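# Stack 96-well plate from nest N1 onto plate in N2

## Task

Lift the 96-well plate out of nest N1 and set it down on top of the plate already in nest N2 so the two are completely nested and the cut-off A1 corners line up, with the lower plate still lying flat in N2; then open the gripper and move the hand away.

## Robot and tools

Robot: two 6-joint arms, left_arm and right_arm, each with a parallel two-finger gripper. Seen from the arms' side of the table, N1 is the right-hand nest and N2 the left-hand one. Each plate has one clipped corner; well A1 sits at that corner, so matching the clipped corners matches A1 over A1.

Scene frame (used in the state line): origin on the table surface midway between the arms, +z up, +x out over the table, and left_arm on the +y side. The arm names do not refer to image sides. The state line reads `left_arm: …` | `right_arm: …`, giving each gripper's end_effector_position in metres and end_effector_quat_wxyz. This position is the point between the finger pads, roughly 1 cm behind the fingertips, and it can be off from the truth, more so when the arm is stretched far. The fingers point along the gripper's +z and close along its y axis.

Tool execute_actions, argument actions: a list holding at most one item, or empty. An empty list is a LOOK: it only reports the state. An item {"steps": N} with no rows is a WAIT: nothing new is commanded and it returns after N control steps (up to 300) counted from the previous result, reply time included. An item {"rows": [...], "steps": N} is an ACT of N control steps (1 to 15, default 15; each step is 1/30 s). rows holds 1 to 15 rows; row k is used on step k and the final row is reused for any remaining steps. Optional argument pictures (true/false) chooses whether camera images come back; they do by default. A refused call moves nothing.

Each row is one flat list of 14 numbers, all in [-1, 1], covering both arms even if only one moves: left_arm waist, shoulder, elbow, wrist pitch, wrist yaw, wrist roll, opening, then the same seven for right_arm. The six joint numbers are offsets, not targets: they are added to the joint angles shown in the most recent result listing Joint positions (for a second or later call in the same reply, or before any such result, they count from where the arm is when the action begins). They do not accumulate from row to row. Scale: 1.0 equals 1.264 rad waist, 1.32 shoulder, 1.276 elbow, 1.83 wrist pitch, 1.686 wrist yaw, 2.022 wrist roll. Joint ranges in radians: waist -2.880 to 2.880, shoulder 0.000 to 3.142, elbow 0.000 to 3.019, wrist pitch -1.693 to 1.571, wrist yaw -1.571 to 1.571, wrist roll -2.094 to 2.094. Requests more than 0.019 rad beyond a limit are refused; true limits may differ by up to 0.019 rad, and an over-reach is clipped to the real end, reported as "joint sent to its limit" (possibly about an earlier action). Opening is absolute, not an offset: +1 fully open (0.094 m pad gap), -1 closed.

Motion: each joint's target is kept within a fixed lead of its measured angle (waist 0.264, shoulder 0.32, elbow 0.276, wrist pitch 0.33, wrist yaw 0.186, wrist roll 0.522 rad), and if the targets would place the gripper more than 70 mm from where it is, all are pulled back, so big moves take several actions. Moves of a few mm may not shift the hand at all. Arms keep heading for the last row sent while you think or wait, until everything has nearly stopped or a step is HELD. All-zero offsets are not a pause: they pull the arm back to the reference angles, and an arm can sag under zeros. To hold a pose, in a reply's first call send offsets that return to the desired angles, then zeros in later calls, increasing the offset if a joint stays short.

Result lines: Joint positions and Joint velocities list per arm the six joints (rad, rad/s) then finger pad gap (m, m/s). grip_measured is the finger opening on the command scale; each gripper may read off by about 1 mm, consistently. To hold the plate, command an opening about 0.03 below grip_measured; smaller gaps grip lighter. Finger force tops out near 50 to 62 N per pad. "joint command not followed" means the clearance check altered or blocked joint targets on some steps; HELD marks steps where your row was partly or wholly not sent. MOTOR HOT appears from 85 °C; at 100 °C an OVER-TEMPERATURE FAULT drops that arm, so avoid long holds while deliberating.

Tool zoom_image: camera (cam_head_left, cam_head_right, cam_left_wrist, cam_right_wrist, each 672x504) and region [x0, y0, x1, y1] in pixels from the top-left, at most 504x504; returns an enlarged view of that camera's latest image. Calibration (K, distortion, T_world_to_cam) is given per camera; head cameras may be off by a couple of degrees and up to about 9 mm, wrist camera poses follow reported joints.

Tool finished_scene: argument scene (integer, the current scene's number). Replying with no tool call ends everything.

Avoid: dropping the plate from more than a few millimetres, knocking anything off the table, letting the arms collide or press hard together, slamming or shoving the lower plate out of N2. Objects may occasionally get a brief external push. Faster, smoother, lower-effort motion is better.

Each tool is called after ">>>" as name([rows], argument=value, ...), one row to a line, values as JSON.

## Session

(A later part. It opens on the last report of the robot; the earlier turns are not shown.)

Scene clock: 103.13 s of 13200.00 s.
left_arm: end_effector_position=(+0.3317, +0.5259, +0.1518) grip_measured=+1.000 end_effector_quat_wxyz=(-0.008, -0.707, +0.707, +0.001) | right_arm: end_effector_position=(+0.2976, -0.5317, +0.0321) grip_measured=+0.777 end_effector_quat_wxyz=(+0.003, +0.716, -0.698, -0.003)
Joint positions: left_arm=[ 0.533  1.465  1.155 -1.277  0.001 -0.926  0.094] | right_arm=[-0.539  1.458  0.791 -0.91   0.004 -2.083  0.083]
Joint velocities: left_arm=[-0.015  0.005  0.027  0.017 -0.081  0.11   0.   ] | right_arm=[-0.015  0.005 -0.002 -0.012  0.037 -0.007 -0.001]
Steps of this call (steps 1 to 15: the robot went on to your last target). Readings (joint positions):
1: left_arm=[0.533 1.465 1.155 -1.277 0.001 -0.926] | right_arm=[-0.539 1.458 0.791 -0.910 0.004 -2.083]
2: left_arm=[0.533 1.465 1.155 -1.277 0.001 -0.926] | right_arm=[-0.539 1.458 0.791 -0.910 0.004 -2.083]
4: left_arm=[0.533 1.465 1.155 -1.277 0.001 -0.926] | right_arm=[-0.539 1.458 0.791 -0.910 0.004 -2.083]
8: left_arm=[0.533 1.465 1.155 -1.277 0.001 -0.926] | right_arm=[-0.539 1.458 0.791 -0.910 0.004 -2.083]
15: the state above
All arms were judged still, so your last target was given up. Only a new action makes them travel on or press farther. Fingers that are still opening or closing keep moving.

>>> execute_actions([
  {"rows":[[0,0,0,0,0,0,1,0,-0.02,0.012,-0.008,0,0,0.745],[0,0,0,0,0,0,1,0,-0.025,0.016,-0.013,0,0,0.745],[0,0,0,0,0,0,1,0,-0.03,0.021,-0.02,0,0,0.745],[0,0,0,0,0,0,1,0,-0.036,0.027,-0.028,0,0,0.745],[0,0,0,0,0,0,1,0,-0.043,0.034,-0.037,0,0,0.745],[0,0,0,0,0,0,1,0,-0.05,0.041,-0.047,0,0,0.745],[0,0,0,0,0,0,1,0,-0.058,0.049,-0.058,0,0,0.745],[0,0,0,0,0,0,1,0,-0.066,0.057,-0.07,0,0,0.745],[0,0,0,0,0,0,1,0,-0.075,0.066,-0.083,0,0,0.745],[0,0,0,0,0,0,1,0,-0.085,0.076,-0.097,0,0,0.745],[0,0,0,0,0,0,1,0,-0.095,0.086,-0.112,0,0,0.745],[0,0,0,0,0,0,1,0,-0.105,0.096,-0.128,0,0,0.745],[0,0,0,0,0,0,1,0,-0.115,0.108,-0.145,0,0,0.745]]},
], pictures=false)

>>> execute_actions([
  {"steps":15},
])

Scene clock: 113.57 s of 13200.00 s.
left_arm: end_effector_position=(+0.3317, +0.5259, +0.1518) grip_measured=+1.000 end_effector_quat_wxyz=(-0.008, -0.707, +0.707, +0.001) | right_arm: end_effector_position=(+0.2871, -0.5261, +0.1044) grip_measured=+0.777 end_effector_quat_wxyz=(+0.005, +0.716, -0.698, -0.010)
Joint positions: left_arm=[ 0.533  1.465  1.155 -1.277  0.001 -0.926  0.094] | right_arm=[-0.539  1.32   0.876 -1.149  0.004 -2.083  0.083]
Joint velocities: left_arm=[-0.005 -0.005 -0.002  0.002 -0.007 -0.022  0.   ] | right_arm=[-0.005 -0.366  0.31  -0.281 -0.007  0.022 -0.002]
Steps of this call (steps 1 to 90: nothing new was sent; then 6.93 s passed at rest; steps 91 to 105: all 15 steps of this action). Readings (joint positions):
91: left_arm=[0.533 1.465 1.155 -1.277 0.001 -0.926] | right_arm=[-0.539 1.457 0.791 -0.911 0.004 -2.083]
92: left_arm=[0.533 1.465 1.155 -1.277 0.001 -0.926] | right_arm=[-0.539 1.455 0.791 -0.913 0.004 -2.083]
94: left_arm=[0.533 1.465 1.155 -1.277 0.001 -0.926] | right_arm=[-0.539 1.444 0.791 -0.928 0.004 -2.083]
98: left_arm=[0.533 1.465 1.155 -1.277 0.001 -0.926] | right_arm=[-0.539 1.405 0.797 -0.994 0.004 -2.083]
105: the state above

Scene clock: 114.07 s of 13200.00 s.
left_arm: end_effector_position=(+0.3317, +0.5259, +0.1518) grip_measured=+1.000 end_effector_quat_wxyz=(-0.008, -0.707, +0.707, +0.001) | right_arm: end_effector_position=(+0.2910, -0.5281, +0.1201) grip_measured=+0.777 end_effector_quat_wxyz=(+0.001, +0.716, -0.698, +0.005)
Joint positions: left_arm=[ 0.533  1.465  1.155 -1.277  0.001 -0.926  0.094] | right_arm=[-0.539  1.293  0.897 -1.166  0.004 -2.083  0.083]
Joint velocities: left_arm=[-0.005  0.005 -0.022  0.002 -0.022  0.022  0.   ] | right_arm=[-0.005 -0.005 -0.002 -0.002  0.022 -0.007 -0.   ]
Steps of this call (steps 1 to 15: the robot went on to your last target). Readings (joint positions):
1: left_arm=[0.533 1.465 1.155 -1.277 0.001 -0.926] | right_arm=[-0.539 1.309 0.885 -1.156 0.004 -2.083]
2: left_arm=[0.533 1.465 1.155 -1.277 0.001 -0.926] | right_arm=[-0.539 1.301 0.892 -1.160 0.004 -2.083]
4: left_arm=[0.533 1.465 1.155 -1.277 0.001 -0.926] | right_arm=[-0.539 1.293 0.897 -1.163 0.004 -2.083]
8: left_arm=[0.533 1.465 1.155 -1.277 0.001 -0.926] | right_arm=[-0.539 1.293 0.897 -1.166 0.004 -2.083]
15: the state above
camera_calibration (this result's frames):
cam_left_wrist: T_world_to_cam=[[0.999779, -0.00285275, -0.0208182, -0.326712], [0.0100513, -0.805116, 0.593032, 0.334061], [-0.0184529, -0.59311, -0.80491, 0.562991], [0, 0, 0, 1]] pos_world=[0.333671, 0.601941, 0.248247]
cam_right_wrist: T_world_to_cam=[[0.99928, 0.0378716, -0.00228183, -0.267319], [0.0319597, -0.807826, 0.588554, -0.503457], [0.0204462, -0.588203, -0.808455, -0.0969851], [0, 0, 0, 1]] pos_world=[0.2852, -0.453629, 0.217294]

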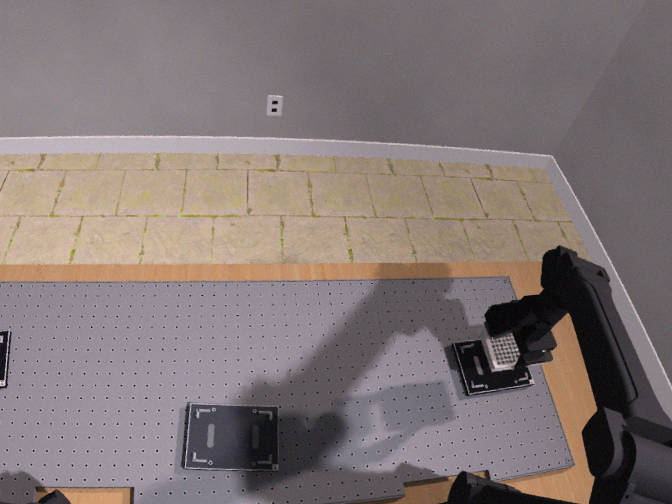

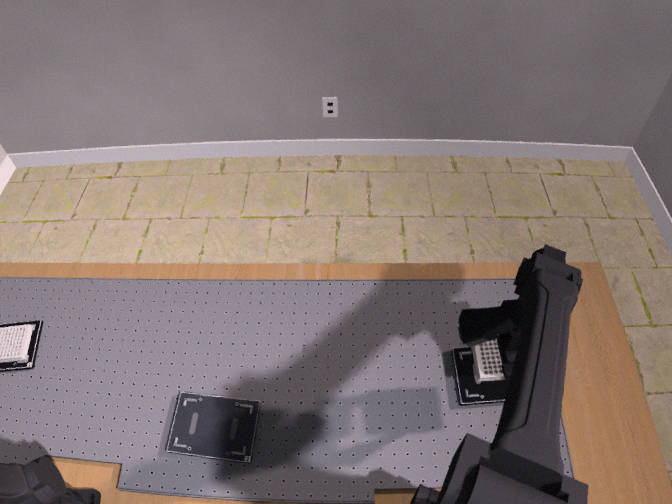

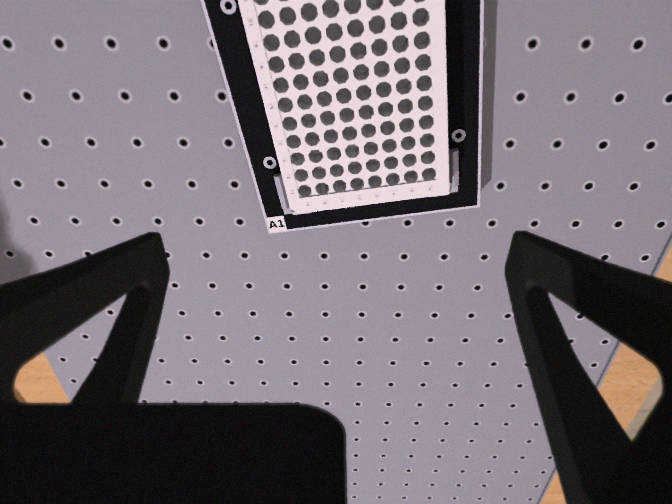

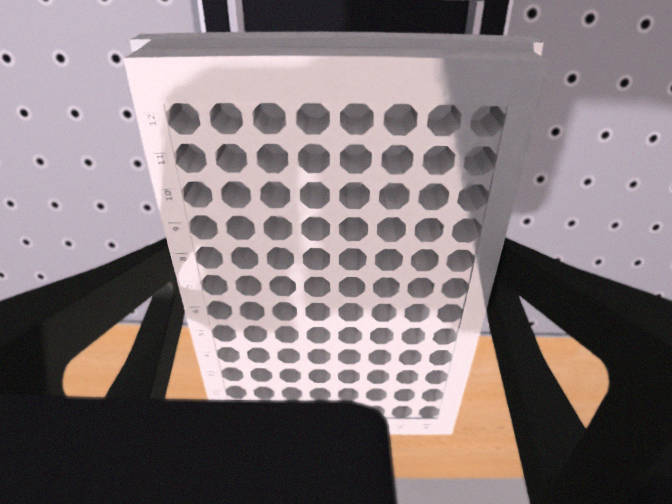

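>>> execute_actions([
  {"rows":[[0,0,0,0,0,0,1,0.1,0,0.1,-0.01,0,0.1,0.745],[0,0,0,0,0,0,1,0.2,0.03,0.15,-0.02,0,0.2,0.745],[0,0,0,0,0,0,1,0.3,0.06,0.2,-0.03,0,0.3,0.745],[0,0,0,0,0,0,1,0.4,0.09,0.25,-0.036,0,0.4,0.745],[0,0,0,0,0,0,1,0.5,0.12,0.3,-0.036,0,0.5,0.745],[0,0,0,0,0,0,1,0.6,0.15,0.35,-0.036,0,0.6,0.745],[0,0,0,0,0,0,1,0.7,0.18,0.4,-0.036,0,0.7,0.745],[0,0,0,0,0,0,1,0.8,0.21,0.45,-0.036,0,0.82,0.745],[0,0,0,0,0,0,1,0.9,0.24,0.51,-0.036,0,0.82,0.745],[0,0,0,0,0,0,1,1,0.27,0.51,-0.036,0,0.82,0.745],[0,0,0,0,0,0,1,1,0.3,0.51,-0.036,0,0.82,0.745],[0,0,0,0,0,0,1,1,0.33,0.51,-0.036,0,0.82,0.745],[0,0,0,0,0,0,1,1,0.36,0.51,-0.036,0,0.82,0.745],[0,0,0,0,0,0,1,1,0.39,0.51,-0.036,0,0.82,0.745],[0,0,0,0,0,0,1,1,0.42,0.51,-0.036,0,0.82,0.745]]},
], pictures=false)

>>> execute_actions([
  {"steps":45},
])

Scene clock: 128.67 s of 13200.00 s.
left_arm: end_effector_position=(+0.3317, +0.5259, +0.1518) grip_measured=+1.000 end_effector_quat_wxyz=(-0.008, -0.707, +0.707, +0.001) | right_arm: end_effector_position=(+0.4858, -0.3351, +0.1644) grip_measured=+0.777 end_effector_quat_wxyz=(+0.038, -0.673, +0.738, -0.035)
Joint positions: left_arm=[ 0.533  1.465  1.155 -1.277  0.001 -0.926  0.094] | right_arm=[ 0.021  1.597  1.336 -1.208  0.008 -1.407  0.083]
Joint velocities: left_arm=[ 0.005  0.005 -0.007 -0.002 -0.022  0.007  0.   ] | right_arm=[1.089 0.952 0.857 0.017 0.007 1.194 0.002]
From where the robot then was, a joint's target lay farther than a number of 1.0 reaches, so one or more steps of this call were cut to that.
Steps of this call (steps 1 to 15: the robot went on to your last target; steps 16 to 90: nothing new was sent; then 11.10 s passed at rest; steps 91 to 105: all 15 steps of this action). Readings (joint positions):
91: left_arm=[0.533 1.465 1.155 -1.277 0.001 -0.926] | right_arm=[-0.530 1.293 0.903 -1.171 0.007 -2.052]
92: left_arm=[0.533 1.465 1.155 -1.277 0.001 -0.926] | right_arm=[-0.508 1.296 0.914 -1.177 0.008 -2.010]
94: left_arm=[0.533 1.465 1.155 -1.277 0.001 -0.926] | right_arm=[-0.435 1.308 0.957 -1.192 0.008 -1.911]
98: left_arm=[0.533 1.465 1.155 -1.277 0.001 -0.926] | right_arm=[-0.262 1.381 1.093 -1.206 0.008 -1.717]
105: the state above

Scene clock: 130.17 s of 13200.00 s.
left_arm: end_effector_position=(+0.3317, +0.5259, +0.1518) grip_measured=+1.000 end_effector_quat_wxyz=(-0.008, -0.707, +0.707, +0.001) | right_arm: end_effector_position=(+0.3915, +0.0154, +0.1102) grip_measured=+0.777 end_effector_quat_wxyz=(+0.011, -0.565, +0.825, +0.001)
Joint positions: left_arm=[ 0.533  1.465  1.155 -1.277  0.001 -0.926  0.094] | right_arm=[ 0.717  1.835  1.51  -1.223  0.002 -0.433  0.083]
Joint velocities: left_arm=[-0.005  0.024 -0.002  0.002  0.051 -0.007  0.   ] | right_arm=[-0.005 -0.015 -0.012 -0.002 -0.037  0.007  0.001]
Steps of this call (steps 1 to 45: the robot went on to your last target). Readings (joint positions):
1: left_arm=[0.533 1.465 1.155 -1.277 0.001 -0.926] | right_arm=[0.058 1.629 1.364 -1.208 0.008 -1.364]
2: left_arm=[0.533 1.465 1.155 -1.277 0.001 -0.926] | right_arm=[0.095 1.660 1.386 -1.208 0.008 -1.319]
4: left_arm=[0.533 1.465 1.155 -1.277 0.001 -0.926] | right_arm=[0.171 1.713 1.417 -1.208 0.008 -1.228]
8: left_arm=[0.533 1.465 1.155 -1.277 0.001 -0.926] | right_arm=[0.333 1.786 1.437 -1.208 0.008 -1.038]
45: the state above
All arms were judged still, so your last target was given up. Only a new action makes them travel on or press farther. Fingers that are still opening or closing keep moving.
camera_calibration (this result's frames):
cam_left_wrist: T_world_to_cam=[[0.999779, -0.00285275, -0.0208182, -0.326712], [0.0100513, -0.805116, 0.593032, 0.334061], [-0.0184529, -0.59311, -0.80491, 0.562991], [0, 0, 0, 1]] pos_world=[0.333671, 0.601941, 0.248247]
cam_right_wrist: T_world_to_cam=[[0.937244, -0.348645, 0.00440347, -0.358931], [-0.289552, -0.771225, 0.566896, 0.0658787], [-0.19425, -0.532595, -0.823777, 0.297612], [0, 0, 0, 1]] pos_world=[0.413293, 0.0841741, 0.2094]

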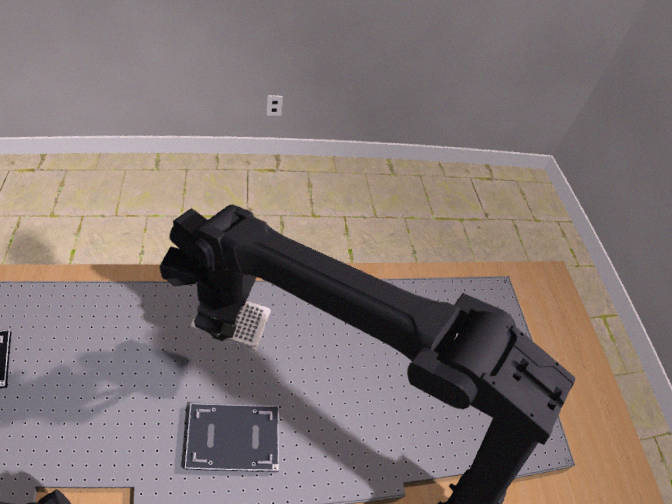

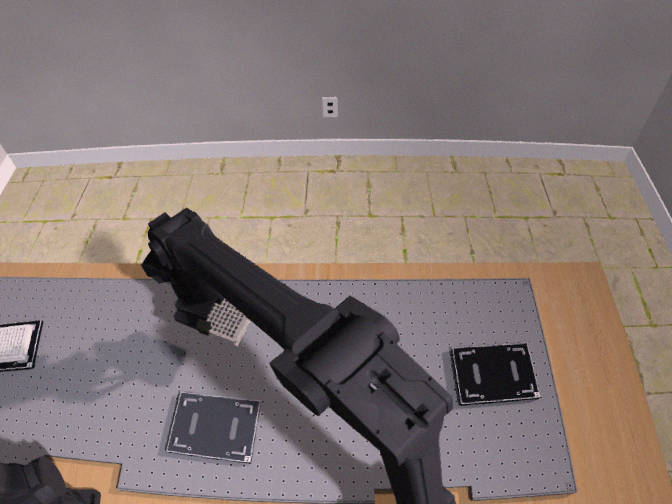

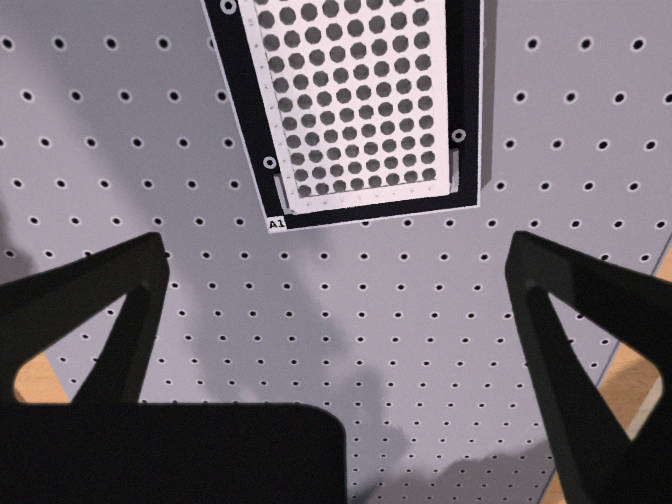

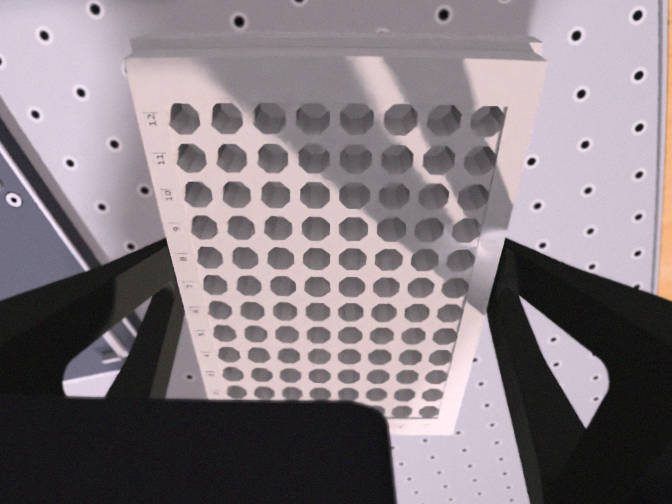

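>>> execute_actions([
  {"rows":[[0,0,0,0,0,0,1,0,0.02,-0.015,0.022,0,0,0.745],[0,0,0,0,0,0,1,0,0.02,-0.015,0.022,0,0,0.745],[0,0,0,0,0,0,1,0,0.04,-0.03,0.045,0,0,0.745],[0,0,0,0,0,0,1,0,0.04,-0.03,0.045,0,0,0.745],[0,0,0,0,0,0,1,0,0.06,-0.045,0.07,0,0,0.745],[0,0,0,0,0,0,1,0,0.06,-0.045,0.07,0,0,0.745],[0,0,0,0,0,0,1,0,0.075,-0.058,0.09,0,0,0.745]]},
], pictures=false)

>>> execute_actions([
  {"steps":15},
], pictures=false)

Scene clock: 136.17 s of 13200.00 s.
left_arm: end_effector_position=(+0.3317, +0.5259, +0.1518) grip_measured=+1.000 end_effector_quat_wxyz=(-0.008, -0.707, +0.707, +0.001) | right_arm: end_effector_position=(+0.3939, +0.0177, +0.0346) grip_measured=+0.777 end_effector_quat_wxyz=(+0.004, -0.565, +0.825, -0.000)
Joint positions: left_arm=[ 0.533  1.465  1.155 -1.277  0.001 -0.926  0.094] | right_arm=[ 0.717  1.93   1.437 -1.07   0.002 -0.432  0.083]
Joint velocities: left_arm=[-0.015  0.005  0.007  0.002 -0.022 -0.037  0.   ] | right_arm=[ 0.005  0.083 -0.027  0.017 -0.022 -0.007  0.001]
Steps of this call (steps 1 to 90: nothing new was sent; then 2.50 s passed at rest; steps 91 to 105: all 15 steps of this action). Readings (joint positions):
91: left_arm=[0.533 1.465 1.155 -1.277 0.001 -0.926] | right_arm=[0.717 1.835 1.508 -1.217 0.002 -0.432]
92: left_arm=[0.533 1.465 1.155 -1.277 0.001 -0.926] | right_arm=[0.717 1.835 1.506 -1.208 0.002 -0.432]
94: left_arm=[0.533 1.465 1.155 -1.277 0.001 -0.926] | right_arm=[0.717 1.837 1.497 -1.175 0.002 -0.432]
98: left_arm=[0.533 1.465 1.155 -1.277 0.001 -0.926] | right_arm=[0.717 1.864 1.467 -1.093 0.002 -0.432]
105: the state above

Scene clock: 136.67 s of 13200.00 s.
left_arm: end_effector_position=(+0.3317, +0.5259, +0.1518) grip_measured=+1.000 end_effector_quat_wxyz=(-0.008, -0.707, +0.707, +0.001) | right_arm: end_effector_position=(+0.3939, +0.0177, +0.0336) grip_measured=+0.777 end_effector_quat_wxyz=(+0.004, -0.565, +0.825, -0.000)
Joint positions: left_arm=[ 0.533  1.465  1.155 -1.277  0.001 -0.926  0.094] | right_arm=[ 0.717  1.931  1.436 -1.068  0.002 -0.432  0.083]
Joint velocities: left_arm=[-0.005 -0.005 -0.022 -0.007  0.007 -0.007  0.   ] | right_arm=[ 0.015  0.005 -0.012 -0.012  0.037 -0.037 -0.001]
Steps of this call (steps 1 to 15: the robot went on to your last target). Readings (joint positions):
1: left_arm=[0.533 1.465 1.155 -1.277 0.001 -0.926] | right_arm=[0.717 1.931 1.436 -1.070 0.002 -0.432]
2: left_arm=[0.533 1.465 1.155 -1.277 0.001 -0.926] | right_arm=[0.717 1.931 1.436 -1.070 0.002 -0.432]
4: left_arm=[0.533 1.465 1.155 -1.277 0.001 -0.926] | right_arm=[0.717 1.931 1.436 -1.068 0.002 -0.432]
8: left_arm=[0.533 1.465 1.155 -1.277 0.001 -0.926] | right_arm=[0.717 1.931 1.436 -1.068 0.002 -0.432]
15: the state above
All arms were judged still, so your last target was given up. Only a new action makes them travel on or press farther. Fingers that are still opening or closing keep moving.

Need .02 rad more.

>>> execute_actions([
  {"rows":[[0,0,0,0,0,0,1,0,0.03,0,0,0,0,0.745]]},
], pictures=false)

>>> execute_actions([
  {"steps":15},
], pictures=false)

Scene clock: 141.13 s of 13200.00 s.
left_arm: end_effector_position=(+0.3317, +0.5259, +0.1518) grip_measured=+1.000 end_effector_quat_wxyz=(-0.008, -0.707, +0.707, +0.001) | right_arm: end_effector_position=(+0.3933, +0.0171, +0.0287) grip_measured=+0.777 end_effector_quat_wxyz=(-0.000, -0.565, +0.825, -0.001)
Joint positions: left_arm=[ 0.533  1.465  1.155 -1.277  0.001 -0.926  0.094] | right_arm=[ 0.717  1.94   1.436 -1.068  0.002 -0.432  0.083]
Joint velocities: left_arm=[-0.005 -0.015 -0.012 -0.012 -0.066  0.066  0.   ] | right_arm=[-0.005 -0.005 -0.007  0.002 -0.051 -0.037  0.   ]
Steps of this call (steps 1 to 90: nothing new was sent; then 0.97 s passed at rest; steps 91 to 105: all 15 steps of this action). Readings (joint positions):
91: left_arm=[0.533 1.465 1.155 -1.277 0.001 -0.926] | right_arm=[0.717 1.931 1.436 -1.068 0.002 -0.432]
92: left_arm=[0.533 1.465 1.155 -1.277 0.001 -0.926] | right_arm=[0.717 1.932 1.436 -1.068 0.002 -0.432]
94: left_arm=[0.533 1.465 1.155 -1.277 0.001 -0.926] | right_arm=[0.717 1.934 1.436 -1.068 0.002 -0.432]
98: left_arm=[0.533 1.465 1.155 -1.277 0.001 -0.926] | right_arm=[0.717 1.939 1.436 -1.068 0.002 -0.432]
105: the state above

Scene clock: 141.63 s of 13200.00 s.
left_arm: end_effector_position=(+0.3317, +0.5259, +0.1518) grip_measured=+1.000 end_effector_quat_wxyz=(-0.008, -0.707, +0.707, +0.001) | right_arm: end_effector_position=(+0.3933, +0.0171, +0.0287) grip_measured=+0.777 end_effector_quat_wxyz=(-0.000, -0.565, +0.825, -0.001)
Joint positions: left_arm=[ 0.533  1.465  1.155 -1.277  0.001 -0.926  0.094] | right_arm=[ 0.717  1.94   1.436 -1.068  0.002 -0.432  0.083]
Joint velocities: left_arm=[-0.015 -0.005  0.002 -0.022  0.051 -0.081  0.   ] | right_arm=[-0.015 -0.024  0.012 -0.007  0.022  0.007 -0.   ]
Steps of this call (steps 1 to 15: the robot went on to your last target). Readings (joint positions):
1: left_arm=[0.533 1.465 1.155 -1.277 0.001 -0.926] | right_arm=[0.717 1.940 1.436 -1.068 0.002 -0.432]
2: left_arm=[0.533 1.465 1.155 -1.277 0.001 -0.926] | right_arm=[0.717 1.940 1.436 -1.068 0.002 -0.432]
4: left_arm=[0.533 1.465 1.155 -1.277 0.001 -0.926] | right_arm=[0.717 1.940 1.436 -1.068 0.002 -0.432]
8: left_arm=[0.533 1.465 1.155 -1.277 0.001 -0.926] | right_arm=[0.717 1.940 1.436 -1.068 0.002 -0.432]
15: the state above
All arms were judged still, so your last target was given up. Only a new action makes them travel on or press farther. Fingers that are still opening or closing keep moving.

>>> execute_actions([
  {"rows":[[0,0,0,0,0,0,1,0,0.032,0,0,0,0,0.745]]},
], pictures=false)

>>> execute_actions([
  {"steps":10},
], pictures=false)

Scene clock: 147.17 s of 13200.00 s.
left_arm: end_effector_position=(+0.3317, +0.5259, +0.1518) grip_measured=+1.000 end_effector_quat_wxyz=(-0.008, -0.707, +0.707, +0.001) | right_arm: end_effector_position=(+0.3924, +0.0162, +0.0224) grip_measured=+0.777 end_effector_quat_wxyz=(-0.006, -0.565, +0.825, -0.002)
Joint positions: left_arm=[ 0.533  1.465  1.155 -1.277  0.001 -0.926  0.094] | right_arm=[ 0.717  1.952  1.436 -1.068  0.002 -0.432  0.083]
Joint velocities: left_arm=[ 0.005  0.005 -0.017 -0.012 -0.007 -0.007  0.   ] | right_arm=[-0.034 -0.005  0.002  0.007  0.022  0.022 -0.   ]
Steps of this call (steps 1 to 90: nothing new was sent; then 2.03 s passed at rest; steps 91 to 105: all 15 steps of this action). Readings (joint positions):
91: left_arm=[0.533 1.465 1.155 -1.277 0.001 -0.926] | right_arm=[0.717 1.941 1.436 -1.068 0.002 -0.432]
92: left_arm=[0.533 1.465 1.155 -1.277 0.001 -0.926] | right_arm=[0.717 1.942 1.436 -1.068 0.002 -0.432]
94: left_arm=[0.533 1.465 1.155 -1.277 0.001 -0.926] | right_arm=[0.717 1.944 1.436 -1.068 0.002 -0.432]
98: left_arm=[0.533 1.465 1.155 -1.277 0.001 -0.926] | right_arm=[0.717 1.951 1.436 -1.068 0.002 -0.432]
105: the state above

Scene clock: 147.50 s of 13200.00 s.
left_arm: end_effector_position=(+0.3317, +0.5259, +0.1518) grip_measured=+1.000 end_effector_quat_wxyz=(-0.008, -0.707, +0.707, +0.001) | right_arm: end_effector_position=(+0.3924, +0.0162, +0.0224) grip_measured=+0.777 end_effector_quat_wxyz=(-0.006, -0.565, +0.825, -0.002)
Joint positions: left_arm=[ 0.533  1.465  1.155 -1.277  0.001 -0.926  0.094] | right_arm=[ 0.717  1.952  1.436 -1.068  0.002 -0.432  0.083]
Joint velocities: left_arm=[-0.015 -0.005  0.002 -0.002  0.037 -0.022  0.   ] | right_arm=[ 0.005  0.015 -0.007 -0.002  0.007 -0.051 -0.001]
Steps of this call (steps 1 to 10: the robot went on to your last target). Readings (joint positions):
1: left_arm=[0.533 1.465 1.155 -1.277 0.001 -0.926] | right_arm=[0.717 1.952 1.436 -1.068 0.002 -0.432]
2: left_arm=[0.533 1.465 1.155 -1.277 0.001 -0.926] | right_arm=[0.717 1.952 1.436 -1.068 0.002 -0.432]
4: left_arm=[0.533 1.465 1.155 -1.277 0.001 -0.926] | right_arm=[0.717 1.952 1.436 -1.068 0.002 -0.432]
8: left_arm=[0.533 1.465 1.155 -1.277 0.001 -0.926] | right_arm=[0.717 1.952 1.436 -1.068 0.002 -0.432]
10: the state above

>>> execute_actions([
  {"rows":[[0,0,0,0,0,0,1,0,0,0,0,0,0,1]]},
], pictures=false)

>>> execute_actions([
  {"rows":[[0,0,0,0,0,-0.44,1,0,-0.15,0,0,0,0,1]]},
], pictures=false)

>>> execute_actions([
  {"rows":[[0,0,0,0,0,0,1,-0.9,-0.2,-0.1,0,0,0,1]]},
], pictures=false)

>>> execute_actions([
  {"steps":25},
], pictures=false)

Scene clock: 157.90 s of 13200.00 s.
left_arm: end_effector_position=(+0.3317, +0.5259, +0.1518) grip_measured=+1.000 end_effector_quat_wxyz=(-0.008, -0.707, +0.707, +0.001) | right_arm: end_effector_position=(+0.3924, +0.0162, +0.0224) grip_measured=+1.000 end_effector_quat_wxyz=(-0.006, -0.565, +0.825, -0.002)
Joint positions: left_arm=[ 0.533  1.465  1.155 -1.277  0.001 -0.926  0.094] | right_arm=[ 0.717  1.952  1.436 -1.068  0.002 -0.432  0.094]
Joint velocities: left_arm=[-0.005 -0.005 -0.017 -0.002 -0.051 -0.007  0.   ] | right_arm=[-0.015 -0.015 -0.002  0.012  0.007  0.007  0.   ]
Steps of this call (steps 1 to 15: the robot went on to your last target; steps 16 to 90: nothing new was sent; then 6.90 s passed at rest; steps 91 to 105: all 15 steps of this action). Readings (joint positions):
91: left_arm=[0.533 1.465 1.155 -1.277 0.001 -0.926] | right_arm=[0.717 1.952 1.436 -1.068 0.002 -0.432]
92: left_arm=[0.533 1.465 1.155 -1.277 0.001 -0.926] | right_arm=[0.717 1.952 1.436 -1.068 0.002 -0.432]
94: left_arm=[0.533 1.465 1.155 -1.277 0.001 -0.926] | right_arm=[0.717 1.952 1.436 -1.068 0.002 -0.432]
98: left_arm=[0.533 1.465 1.155 -1.277 0.001 -0.926] | right_arm=[0.717 1.952 1.436 -1.068 0.002 -0.432]
105: the state above

Scene clock: 158.40 s of 13200.00 s.
left_arm: end_effector_position=(+0.3317, +0.5259, +0.1518) grip_measured=+1.000 end_effector_quat_wxyz=(+0.007, +0.933, -0.361, -0.004) | right_arm: end_effector_position=(+0.3970, +0.0207, +0.1569) grip_measured=+1.000 end_effector_quat_wxyz=(+0.115, -0.561, +0.819, +0.018)
Joint positions: left_arm=[ 0.533  1.465  1.155 -1.277  0.001 -1.759  0.094] | right_arm=[ 0.717  1.695  1.425 -1.067  0.002 -0.432  0.094]
Joint velocities: left_arm=[-0.015  0.005  0.007 -0.002 -0.051 -0.256  0.   ] | right_arm=[ 0.005  0.132 -0.017 -0.002 -0.022 -0.081  0.   ]
Steps of this call (steps 1 to 15: all 15 steps of this action). Readings (joint positions):
1: left_arm=[0.533 1.465 1.155 -1.277 0.001 -1.011] | right_arm=[0.717 1.944 1.435 -1.067 0.002 -0.432]
2: left_arm=[0.533 1.465 1.155 -1.277 0.001 -1.110] | right_arm=[0.717 1.933 1.430 -1.067 0.002 -0.432]
4: left_arm=[0.533 1.465 1.155 -1.277 0.001 -1.308] | right_arm=[0.717 1.893 1.425 -1.067 0.002 -0.432]
8: left_arm=[0.533 1.465 1.155 -1.277 0.001 -1.599] | right_arm=[0.717 1.777 1.425 -1.067 0.002 -0.432]
15: the state above

Scene clock: 158.90 s of 13200.00 s.
left_arm: end_effector_position=(+0.3317, +0.5259, +0.1518) grip_measured=+1.000 end_effector_quat_wxyz=(+0.007, +0.933, -0.360, -0.004) | right_arm: end_effector_position=(+0.4935, -0.2429, +0.2454) grip_measured=+1.000 end_effector_quat_wxyz=(+0.196, -0.327, +0.924, -0.018)
Joint positions: left_arm=[ 0.533  1.465  1.155 -1.277  0.001 -1.76   0.094] | right_arm=[ 0.196  1.445  1.333 -1.064  0.    -0.432  0.094]
Joint velocities: left_arm=[ 0.005 -0.015 -0.007  0.002 -0.081 -0.095  0.   ] | right_arm=[-1.538 -0.259  0.012 -0.017 -0.066  0.051  0.   ]
Steps of this call (steps 1 to 15: all 15 steps of this action). Readings (joint positions):
1: left_arm=[0.533 1.465 1.155 -1.277 0.001 -1.760] | right_arm=[0.712 1.691 1.419 -1.065 0.001 -0.432]
2: left_arm=[0.533 1.465 1.155 -1.277 0.001 -1.760] | right_arm=[0.702 1.681 1.402 -1.064 0.000 -0.432]
4: left_arm=[0.533 1.465 1.155 -1.277 0.001 -1.760] | right_arm=[0.662 1.645 1.368 -1.064 0.000 -0.432]
8: left_arm=[0.533 1.465 1.155 -1.277 0.001 -1.760] | right_arm=[0.530 1.559 1.336 -1.064 0.000 -0.432]
15: the state above

Scene clock: 159.73 s of 13200.00 s.
left_arm: end_effector_position=(+0.3317, +0.5259, +0.1518) grip_measured=+1.000 end_effector_quat_wxyz=(+0.007, +0.933, -0.360, -0.004) | right_arm: end_effector_position=(+0.4676, -0.5498, +0.2417) grip_measured=+1.000 end_effector_quat_wxyz=(+0.177, -0.034, +0.981, -0.076)
Joint positions: left_arm=[ 0.533  1.465  1.155 -1.277  0.001 -1.76   0.094] | right_arm=[-0.413  1.429  1.309 -1.064  0.004 -0.432  0.094]
Joint velocities: left_arm=[-0.015  0.005 -0.032  0.012  0.022 -0.007  0.   ] | right_arm=[-0.015  0.015 -0.012 -0.002 -0.081  0.007  0.   ]
Steps of this call (steps 1 to 25: the robot went on to your last target). Readings (joint positions):
1: left_arm=[0.533 1.465 1.155 -1.277 0.001 -1.760] | right_arm=[0.143 1.437 1.333 -1.064 0.000 -0.432]
2: left_arm=[0.533 1.465 1.155 -1.277 0.001 -1.760] | right_arm=[0.089 1.433 1.333 -1.064 0.000 -0.432]
4: left_arm=[0.533 1.465 1.155 -1.277 0.001 -1.760] | right_arm=[-0.019 1.429 1.333 -1.064 0.000 -0.432]
8: left_arm=[0.533 1.465 1.155 -1.277 0.001 -1.760] | right_arm=[-0.234 1.429 1.330 -1.064 0.000 -0.432]
25: the state above

Left: waist −1.245, shoulder +.215, elbow +.04, pitch +.21, roll −.055.

>>> execute_actions([
  {"rows":[[-0.986,0.05,0.04,0.115,0,-0.03,1,0,0,0,0,0,0,1]]},
], pictures=false)

>>> execute_actions([
  {"steps":30},
], pictures=false)

>>> execute_actions([
  {"rows":[[0,0.11,0,0,0,0,1,0,0,0,0,0,0,1]]},
], pictures=false)

>>> execute_actions([
  {"steps":10},
])

Scene clock: 165.30 s of 13200.00 s.
left_arm: end_effector_position=(+0.4600, +0.2602, +0.1332) grip_measured=+1.000 end_effector_quat_wxyz=(-0.038, +0.764, -0.643, +0.047) | right_arm: end_effector_position=(+0.4675, -0.5499, +0.2417) grip_measured=+1.000 end_effector_quat_wxyz=(+0.177, -0.034, +0.981, -0.076)
Joint positions: left_arm=[-0.157  1.516  1.155 -1.088 -0.003 -1.787  0.094] | right_arm=[-0.414  1.429  1.309 -1.064  0.004 -0.432  0.094]
Joint velocities: left_arm=[-1.626  0.005  0.002  0.037 -0.051  0.007  0.   ] | right_arm=[ 0.005 -0.005  0.007 -0.007  0.037 -0.081  0.   ]
Steps of this call (steps 1 to 30: the robot went on to your last target; steps 31 to 90: nothing new was sent; then 2.07 s passed at rest; steps 91 to 105: all 15 steps of this action). Readings (joint positions):
91: left_arm=[0.522 1.466 1.155 -1.259 -0.003 -1.764] | right_arm=[-0.414 1.429 1.309 -1.064 0.004 -0.432]
92: left_arm=[0.502 1.468 1.155 -1.228 -0.004 -1.767] | right_arm=[-0.414 1.429 1.309 -1.064 0.004 -0.432]
94: left_arm=[0.430 1.477 1.155 -1.172 -0.005 -1.773] | right_arm=[-0.414 1.429 1.309 -1.064 0.004 -0.432]
98: left_arm=[0.232 1.500 1.155 -1.115 -0.004 -1.780] | right_arm=[-0.414 1.429 1.309 -1.064 0.004 -0.432]
105: the state above

Scene clock: 166.30 s of 13200.00 s.
left_arm: end_effector_position=(+0.3842, +0.0225, +0.1339) grip_measured=+1.000 end_effector_quat_wxyz=(+0.023, -0.567, +0.821, -0.062) | right_arm: end_effector_position=(+0.4675, -0.5499, +0.2417) grip_measured=+1.000 end_effector_quat_wxyz=(+0.177, -0.034, +0.981, -0.076)
Joint positions: left_arm=[-0.707  1.518  1.157 -1.078  0.002 -1.805  0.094] | right_arm=[-0.414  1.429  1.309 -1.064  0.004 -0.432  0.094]
Joint velocities: left_arm=[ 0.015  0.005 -0.007 -0.002  0.022 -0.022  0.   ] | right_arm=[-0.005  0.005  0.012 -0.007  0.007 -0.022  0.   ]
Steps of this call (steps 1 to 30: the robot went on to your last target). Readings (joint positions):
1: left_arm=[-0.214 1.516 1.155 -1.086 -0.003 -1.788] | right_arm=[-0.414 1.429 1.309 -1.064 0.004 -0.432]
2: left_arm=[-0.271 1.516 1.155 -1.086 -0.003 -1.788] | right_arm=[-0.414 1.429 1.309 -1.064 0.004 -0.432]
4: left_arm=[-0.385 1.516 1.155 -1.084 -0.003 -1.789] | right_arm=[-0.414 1.429 1.309 -1.064 0.004 -0.432]
8: left_arm=[-0.613 1.516 1.155 -1.081 -0.002 -1.793] | right_arm=[-0.414 1.429 1.309 -1.064 0.004 -0.432]
30: the state above

Scene clock: 166.80 s of 13200.00 s.
left_arm: end_effector_position=(+0.3763, +0.0278, +0.0600) grip_measured=+1.000 end_effector_quat_wxyz=(-0.008, -0.569, +0.822, +0.018) | right_arm: end_effector_position=(+0.4675, -0.5499, +0.2417) grip_measured=+1.000 end_effector_quat_wxyz=(+0.177, -0.034, +0.981, -0.076)
Joint positions: left_arm=[-0.707  1.68   1.147 -1.078  0.002 -1.805  0.094] | right_arm=[-0.414  1.429  1.309 -1.064  0.004 -0.432  0.094]
Joint velocities: left_arm=[-0.005 -0.024 -0.022  0.022 -0.007 -0.066  0.   ] | right_arm=[ 0.005 -0.015  0.002 -0.002 -0.022 -0.037  0.   ]
Steps of this call (steps 1 to 15: all 15 steps of this action). Readings (joint positions):
1: left_arm=[-0.707 1.528 1.157 -1.078 0.002 -1.805] | right_arm=[-0.414 1.429 1.309 -1.064 0.004 -0.432]
2: left_arm=[-0.707 1.543 1.161 -1.078 0.002 -1.805] | right_arm=[-0.414 1.429 1.309 -1.064 0.004 -0.432]
4: left_arm=[-0.707 1.593 1.160 -1.078 0.002 -1.805] | right_arm=[-0.414 1.429 1.309 -1.064 0.004 -0.432]
8: left_arm=[-0.707 1.676 1.154 -1.078 0.002 -1.805] | right_arm=[-0.414 1.429 1.309 -1.064 0.004 -0.432]
15: the state above

Scene clock: 167.13 s of 13200.00 s.
left_arm: end_effector_position=(+0.3764, +0.0278, +0.0603) grip_measured=+1.000 end_effector_quat_wxyz=(-0.008, -0.569, +0.822, +0.018) | right_arm: end_effector_position=(+0.4675, -0.5499, +0.2417) grip_measured=+1.000 end_effector_quat_wxyz=(+0.177, -0.034, +0.981, -0.076)
Joint positions: left_arm=[-0.707  1.679  1.147 -1.078  0.002 -1.805  0.094] | right_arm=[-0.414  1.429  1.309 -1.064  0.004 -0.432  0.094]
Joint velocities: left_arm=[ 0.005 -0.005 -0.022 -0.002 -0.022  0.066  0.   ] | right_arm=[ 0.005 -0.015 -0.007  0.027 -0.051  0.022  0.   ]
Steps of this call (steps 1 to 10: the robot went on to your last target). Readings (joint positions):
1: left_arm=[-0.707 1.679 1.147 -1.078 0.002 -1.805] | right_arm=[-0.414 1.429 1.309 -1.064 0.004 -0.432]
2: left_arm=[-0.707 1.679 1.147 -1.078 0.002 -1.805] | right_arm=[-0.414 1.429 1.309 -1.064 0.004 -0.432]
4: left_arm=[-0.707 1.679 1.147 -1.078 0.002 -1.805] | right_arm=[-0.414 1.429 1.309 -1.064 0.004 -0.432]
8: left_arm=[-0.707 1.679 1.147 -1.078 0.002 -1.805] | right_arm=[-0.414 1.429 1.309 -1.064 0.004 -0.432]
10: the state above
camera_calibration (this result's frames):
cam_left_wrist: T_world_to_cam=[[0.933819, -0.354657, -0.0469153, -0.338484], [-0.264173, -0.772041, 0.57807, 0.0899965], [-0.241237, -0.527419, -0.814637, 0.277393], [0, 0, 0, 1]] pos_world=[0.406775, 0.0957374, 0.15807]
cam_right_wrist: T_world_to_cam=[[0.0544455, -0.985688, 0.159546, -0.602947], [-0.964473, -0.0105466, 0.263971, 0.384482], [-0.25851, -0.16825, -0.951244, 0.380808], [0, 0, 0, 1]] pos_world=[0.502093, -0.526192, 0.356947]

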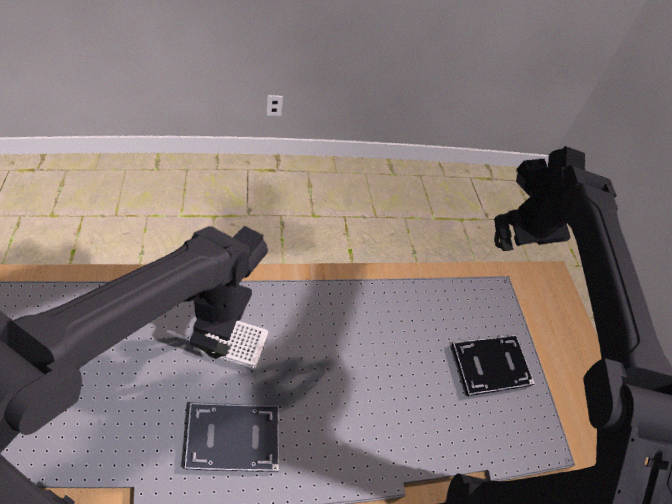

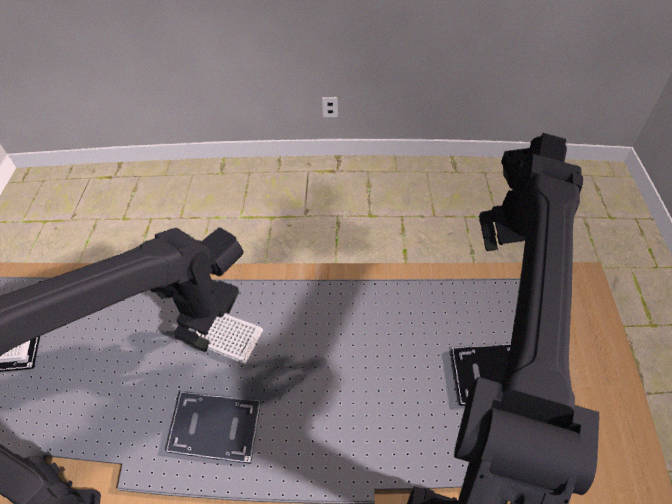

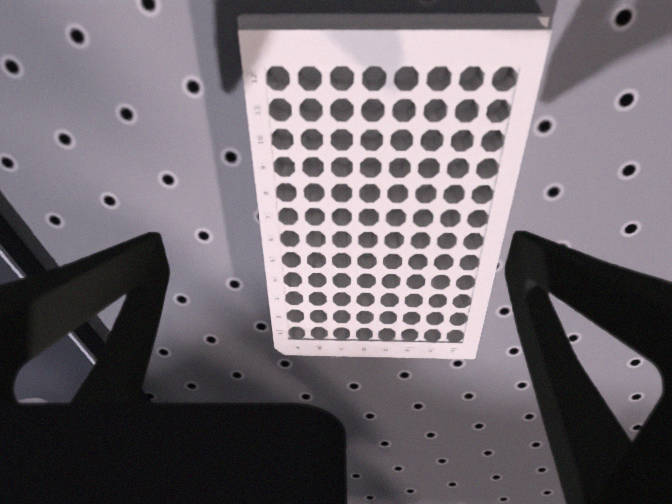

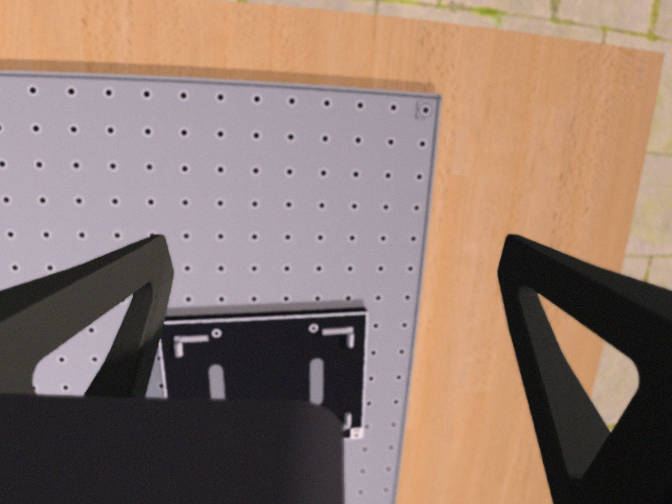

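>>> execute_actions([
  {"rows":[[0,0.036,0.015,0.052,0,0,1,0,0,0,0,0,0,1]]},
], pictures=false)

>>> execute_actions([
  {"steps":10},
])

Scene clock: 172.73 s of 13200.00 s.
left_arm: end_effector_position=(+0.3904, +0.0183, +0.0440) grip_measured=+1.000 end_effector_quat_wxyz=(-0.000, -0.569, +0.822, -0.003) | right_arm: end_effector_position=(+0.4675, -0.5499, +0.2417) grip_measured=+1.000 end_effector_quat_wxyz=(+0.177, -0.034, +0.981, -0.076)
Joint positions: left_arm=[-0.707  1.716  1.147 -0.998  0.002 -1.805  0.094] | right_arm=[-0.414  1.429  1.309 -1.064  0.004 -0.432  0.094]
Joint velocities: left_arm=[-0.005 -0.024 -0.002  0.007 -0.007 -0.022  0.   ] | right_arm=[-0.015  0.005 -0.002  0.012 -0.037 -0.037  0.   ]
Steps of this call (steps 1 to 15: the robot went on to your last target; steps 16 to 90: nothing new was sent; then 2.10 s passed at rest; steps 91 to 105: all 15 steps of this action). Readings (joint positions):
91: left_arm=[-0.707 1.681 1.147 -1.065 0.002 -1.805] | right_arm=[-0.414 1.429 1.309 -1.064 0.004 -0.432]
92: left_arm=[-0.707 1.685 1.147 -1.041 0.002 -1.805] | right_arm=[-0.414 1.429 1.309 -1.064 0.004 -0.432]
94: left_arm=[-0.707 1.696 1.147 -1.009 0.002 -1.805] | right_arm=[-0.414 1.429 1.309 -1.064 0.004 -0.432]
98: left_arm=[-0.707 1.714 1.147 -0.998 0.002 -1.805] | right_arm=[-0.414 1.429 1.309 -1.064 0.004 -0.432]
105: the state above

Scene clock: 173.07 s of 13200.00 s.
left_arm: end_effector_position=(+0.3904, +0.0183, +0.0440) grip_measured=+1.000 end_effector_quat_wxyz=(-0.000, -0.569, +0.822, -0.003) | right_arm: end_effector_position=(+0.4675, -0.5499, +0.2417) grip_measured=+1.000 end_effector_quat_wxyz=(+0.177, -0.034, +0.981, -0.076)
Joint positions: left_arm=[-0.707  1.716  1.147 -0.998  0.002 -1.805  0.094] | right_arm=[-0.414  1.429  1.309 -1.064  0.004 -0.432  0.094]
Joint velocities: left_arm=[ 0.005  0.015  0.017 -0.007 -0.007 -0.007  0.   ] | right_arm=[ 0.005 -0.044 -0.002 -0.002  0.081  0.051  0.   ]
Steps of this call (steps 1 to 10: the robot went on to your last target). Readings (joint positions):
1: left_arm=[-0.707 1.716 1.147 -0.998 0.002 -1.805] | right_arm=[-0.414 1.429 1.309 -1.064 0.004 -0.432]
2: left_arm=[-0.707 1.716 1.147 -0.998 0.002 -1.805] | right_arm=[-0.414 1.429 1.309 -1.064 0.004 -0.432]
4: left_arm=[-0.707 1.716 1.147 -0.998 0.002 -1.805] | right_arm=[-0.414 1.429 1.309 -1.064 0.004 -0.432]
8: left_arm=[-0.707 1.716 1.147 -0.998 0.002 -1.805] | right_arm=[-0.414 1.429 1.309 -1.064 0.004 -0.432]
10: the state above
camera_calibration (this result's frames):
cam_left_wrist: T_world_to_cam=[[0.934748, -0.355286, -0.00424, -0.357924], [-0.285334, -0.757709, 0.586908, 0.103428], [-0.211733, -0.547402, -0.809642, 0.251085], [0, 0, 0, 1]] pos_world=[0.417243, 0.0886476, 0.141069]
cam_right_wrist: T_world_to_cam=[[0.0544455, -0.985688, 0.159546, -0.602947], [-0.964473, -0.0105466, 0.263971, 0.384482], [-0.25851, -0.16825, -0.951244, 0.380808], [0, 0, 0, 1]] pos_world=[0.502093, -0.526192, 0.356947]

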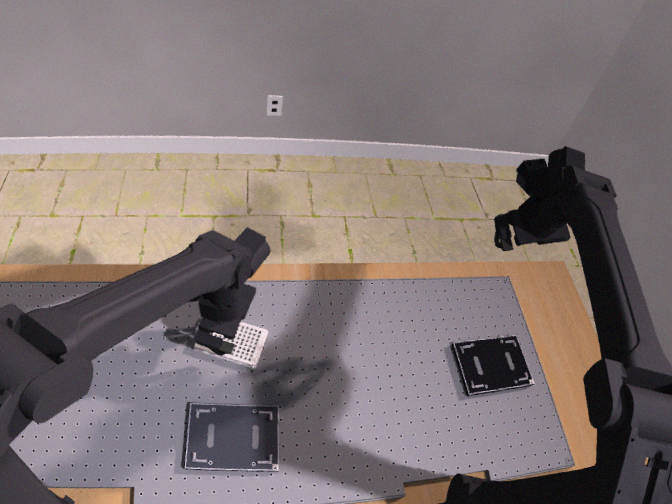

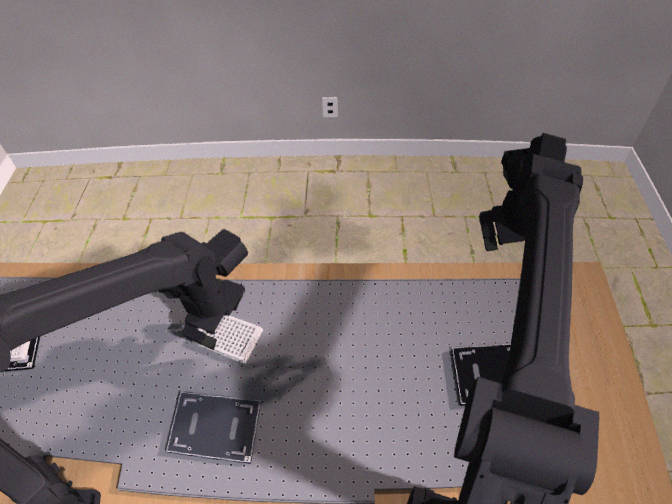

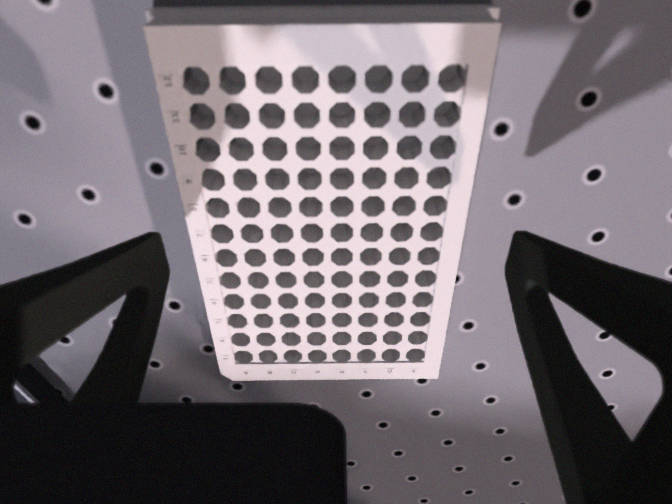

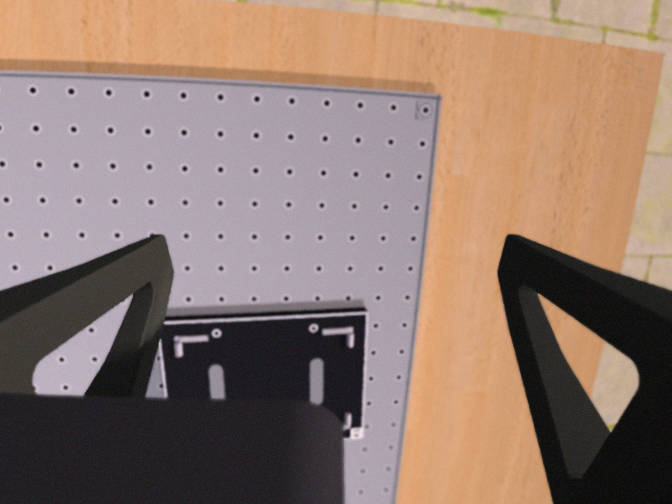

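>>> execute_actions([
  {"rows":[[0,0,-0.031,0.03,0,0,1,0,0,0,0,0,0,1]]},
], pictures=false)

>>> execute_actions([
  {"steps":8},
])

Scene clock: 180.77 s of 13200.00 s.
left_arm: end_effector_position=(+0.3834, +0.0230, +0.0316) grip_measured=+1.000 end_effector_quat_wxyz=(-0.000, -0.569, +0.822, -0.003) | right_arm: end_effector_position=(+0.4675, -0.5499, +0.2417) grip_measured=+1.000 end_effector_quat_wxyz=(+0.177, -0.034, +0.981, -0.076)
Joint positions: left_arm=[-0.707  1.715  1.107 -0.958  0.002 -1.805  0.094] | right_arm=[-0.414  1.429  1.309 -1.064  0.004 -0.432  0.094]
Joint velocities: left_arm=[-0.005 -0.024 -0.017 -0.002 -0.007 -0.022  0.   ] | right_arm=[-0.024  0.005 -0.007  0.002 -0.095 -0.007  0.   ]
Steps of this call (steps 1 to 15: the robot went on to your last target; steps 16 to 90: nothing new was sent; then 4.20 s passed at rest; steps 91 to 105: all 15 steps of this action). Readings (joint positions):
91: left_arm=[-0.707 1.716 1.142 -0.988 0.002 -1.805] | right_arm=[-0.414 1.429 1.309 -1.064 0.004 -0.432]
92: left_arm=[-0.707 1.715 1.135 -0.974 0.002 -1.805] | right_arm=[-0.414 1.429 1.309 -1.064 0.004 -0.432]
94: left_arm=[-0.707 1.715 1.119 -0.961 0.002 -1.805] | right_arm=[-0.414 1.429 1.309 -1.064 0.004 -0.432]
98: left_arm=[-0.707 1.715 1.107 -0.961 0.002 -1.805] | right_arm=[-0.414 1.429 1.309 -1.064 0.004 -0.432]
105: the state above

Scene clock: 181.03 s of 13200.00 s.
left_arm: end_effector_position=(+0.3834, +0.0230, +0.0316) grip_measured=+1.000 end_effector_quat_wxyz=(-0.000, -0.569, +0.822, -0.003) | right_arm: end_effector_position=(+0.4675, -0.5499, +0.2417) grip_measured=+1.000 end_effector_quat_wxyz=(+0.177, -0.034, +0.981, -0.076)
Joint positions: left_arm=[-0.707  1.715  1.107 -0.958  0.002 -1.805  0.094] | right_arm=[-0.414  1.429  1.309 -1.064  0.004 -0.432  0.094]
Joint velocities: left_arm=[-0.015 -0.015  0.002 -0.002  0.051  0.037  0.   ] | right_arm=[ 0.005 -0.005  0.002  0.012  0.007 -0.022  0.   ]
Steps of this call (steps 1 to 8: the robot went on to your last target). Readings (joint positions):
1: left_arm=[-0.707 1.715 1.107 -0.958 0.002 -1.805] | right_arm=[-0.414 1.429 1.309 -1.064 0.004 -0.432]
2: left_arm=[-0.707 1.715 1.107 -0.958 0.002 -1.805] | right_arm=[-0.414 1.429 1.309 -1.064 0.004 -0.432]
4: left_arm=[-0.707 1.715 1.107 -0.958 0.002 -1.805] | right_arm=[-0.414 1.429 1.309 -1.064 0.004 -0.432]
8: the state above
camera_calibration (this result's frames):
cam_left_wrist: T_world_to_cam=[[0.93475, -0.355288, -0.00349752, -0.349812], [-0.285704, -0.757458, 0.587052, 0.112422], [-0.211222, -0.547748, -0.809542, 0.241967], [0, 0, 0, 1]] pos_world=[0.410215, 0.0934079, 0.128661]
cam_right_wrist: T_world_to_cam=[[0.0544455, -0.985688, 0.159546, -0.602947], [-0.964473, -0.0105466, 0.263971, 0.384482], [-0.25851, -0.16825, -0.951244, 0.380808], [0, 0, 0, 1]] pos_world=[0.502093, -0.526192, 0.356947]

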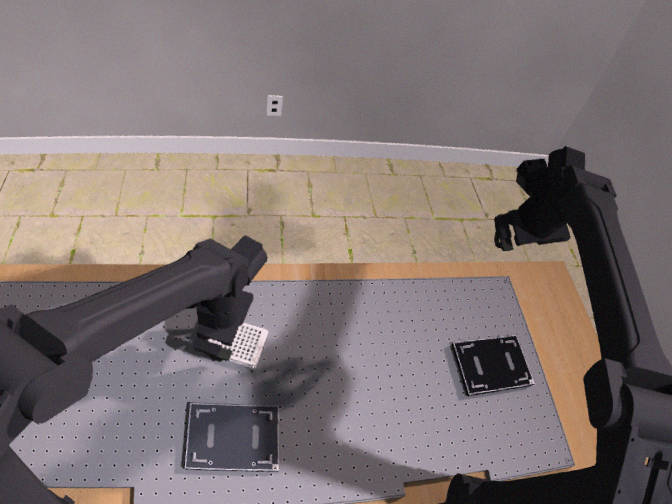

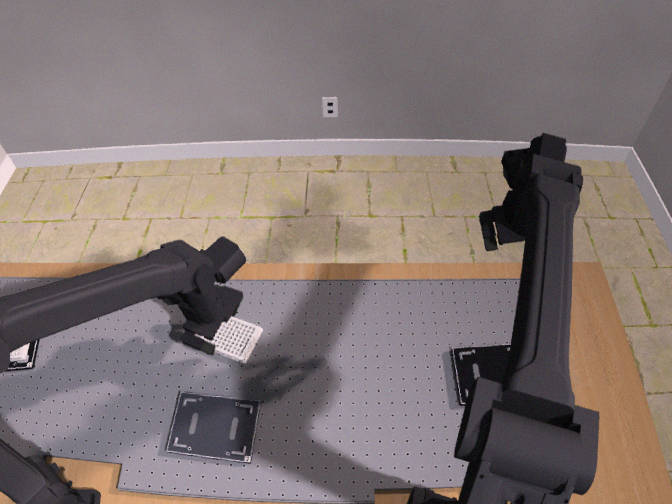

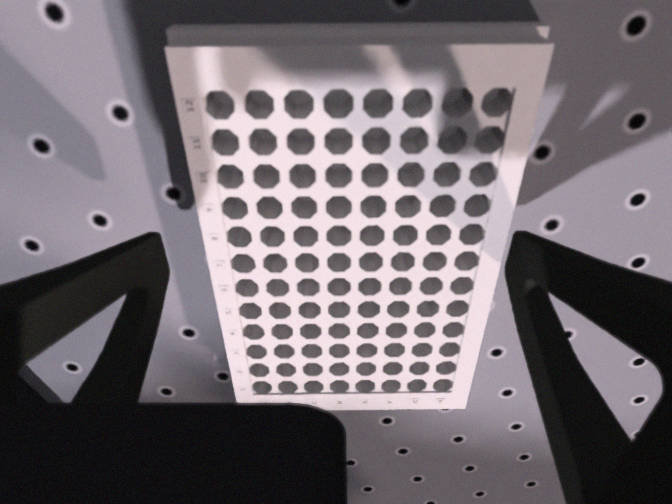

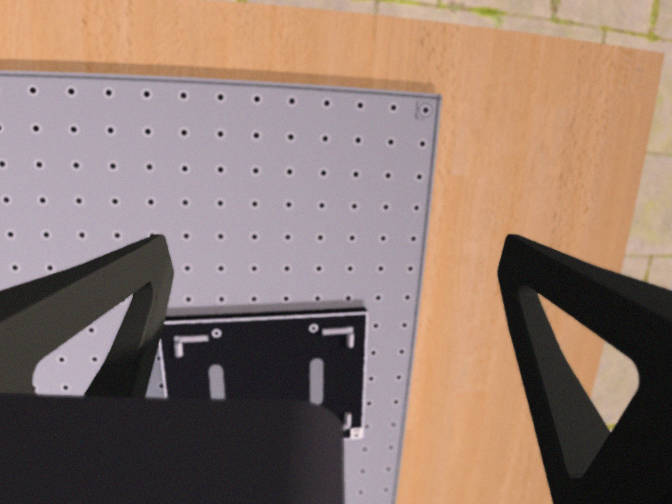

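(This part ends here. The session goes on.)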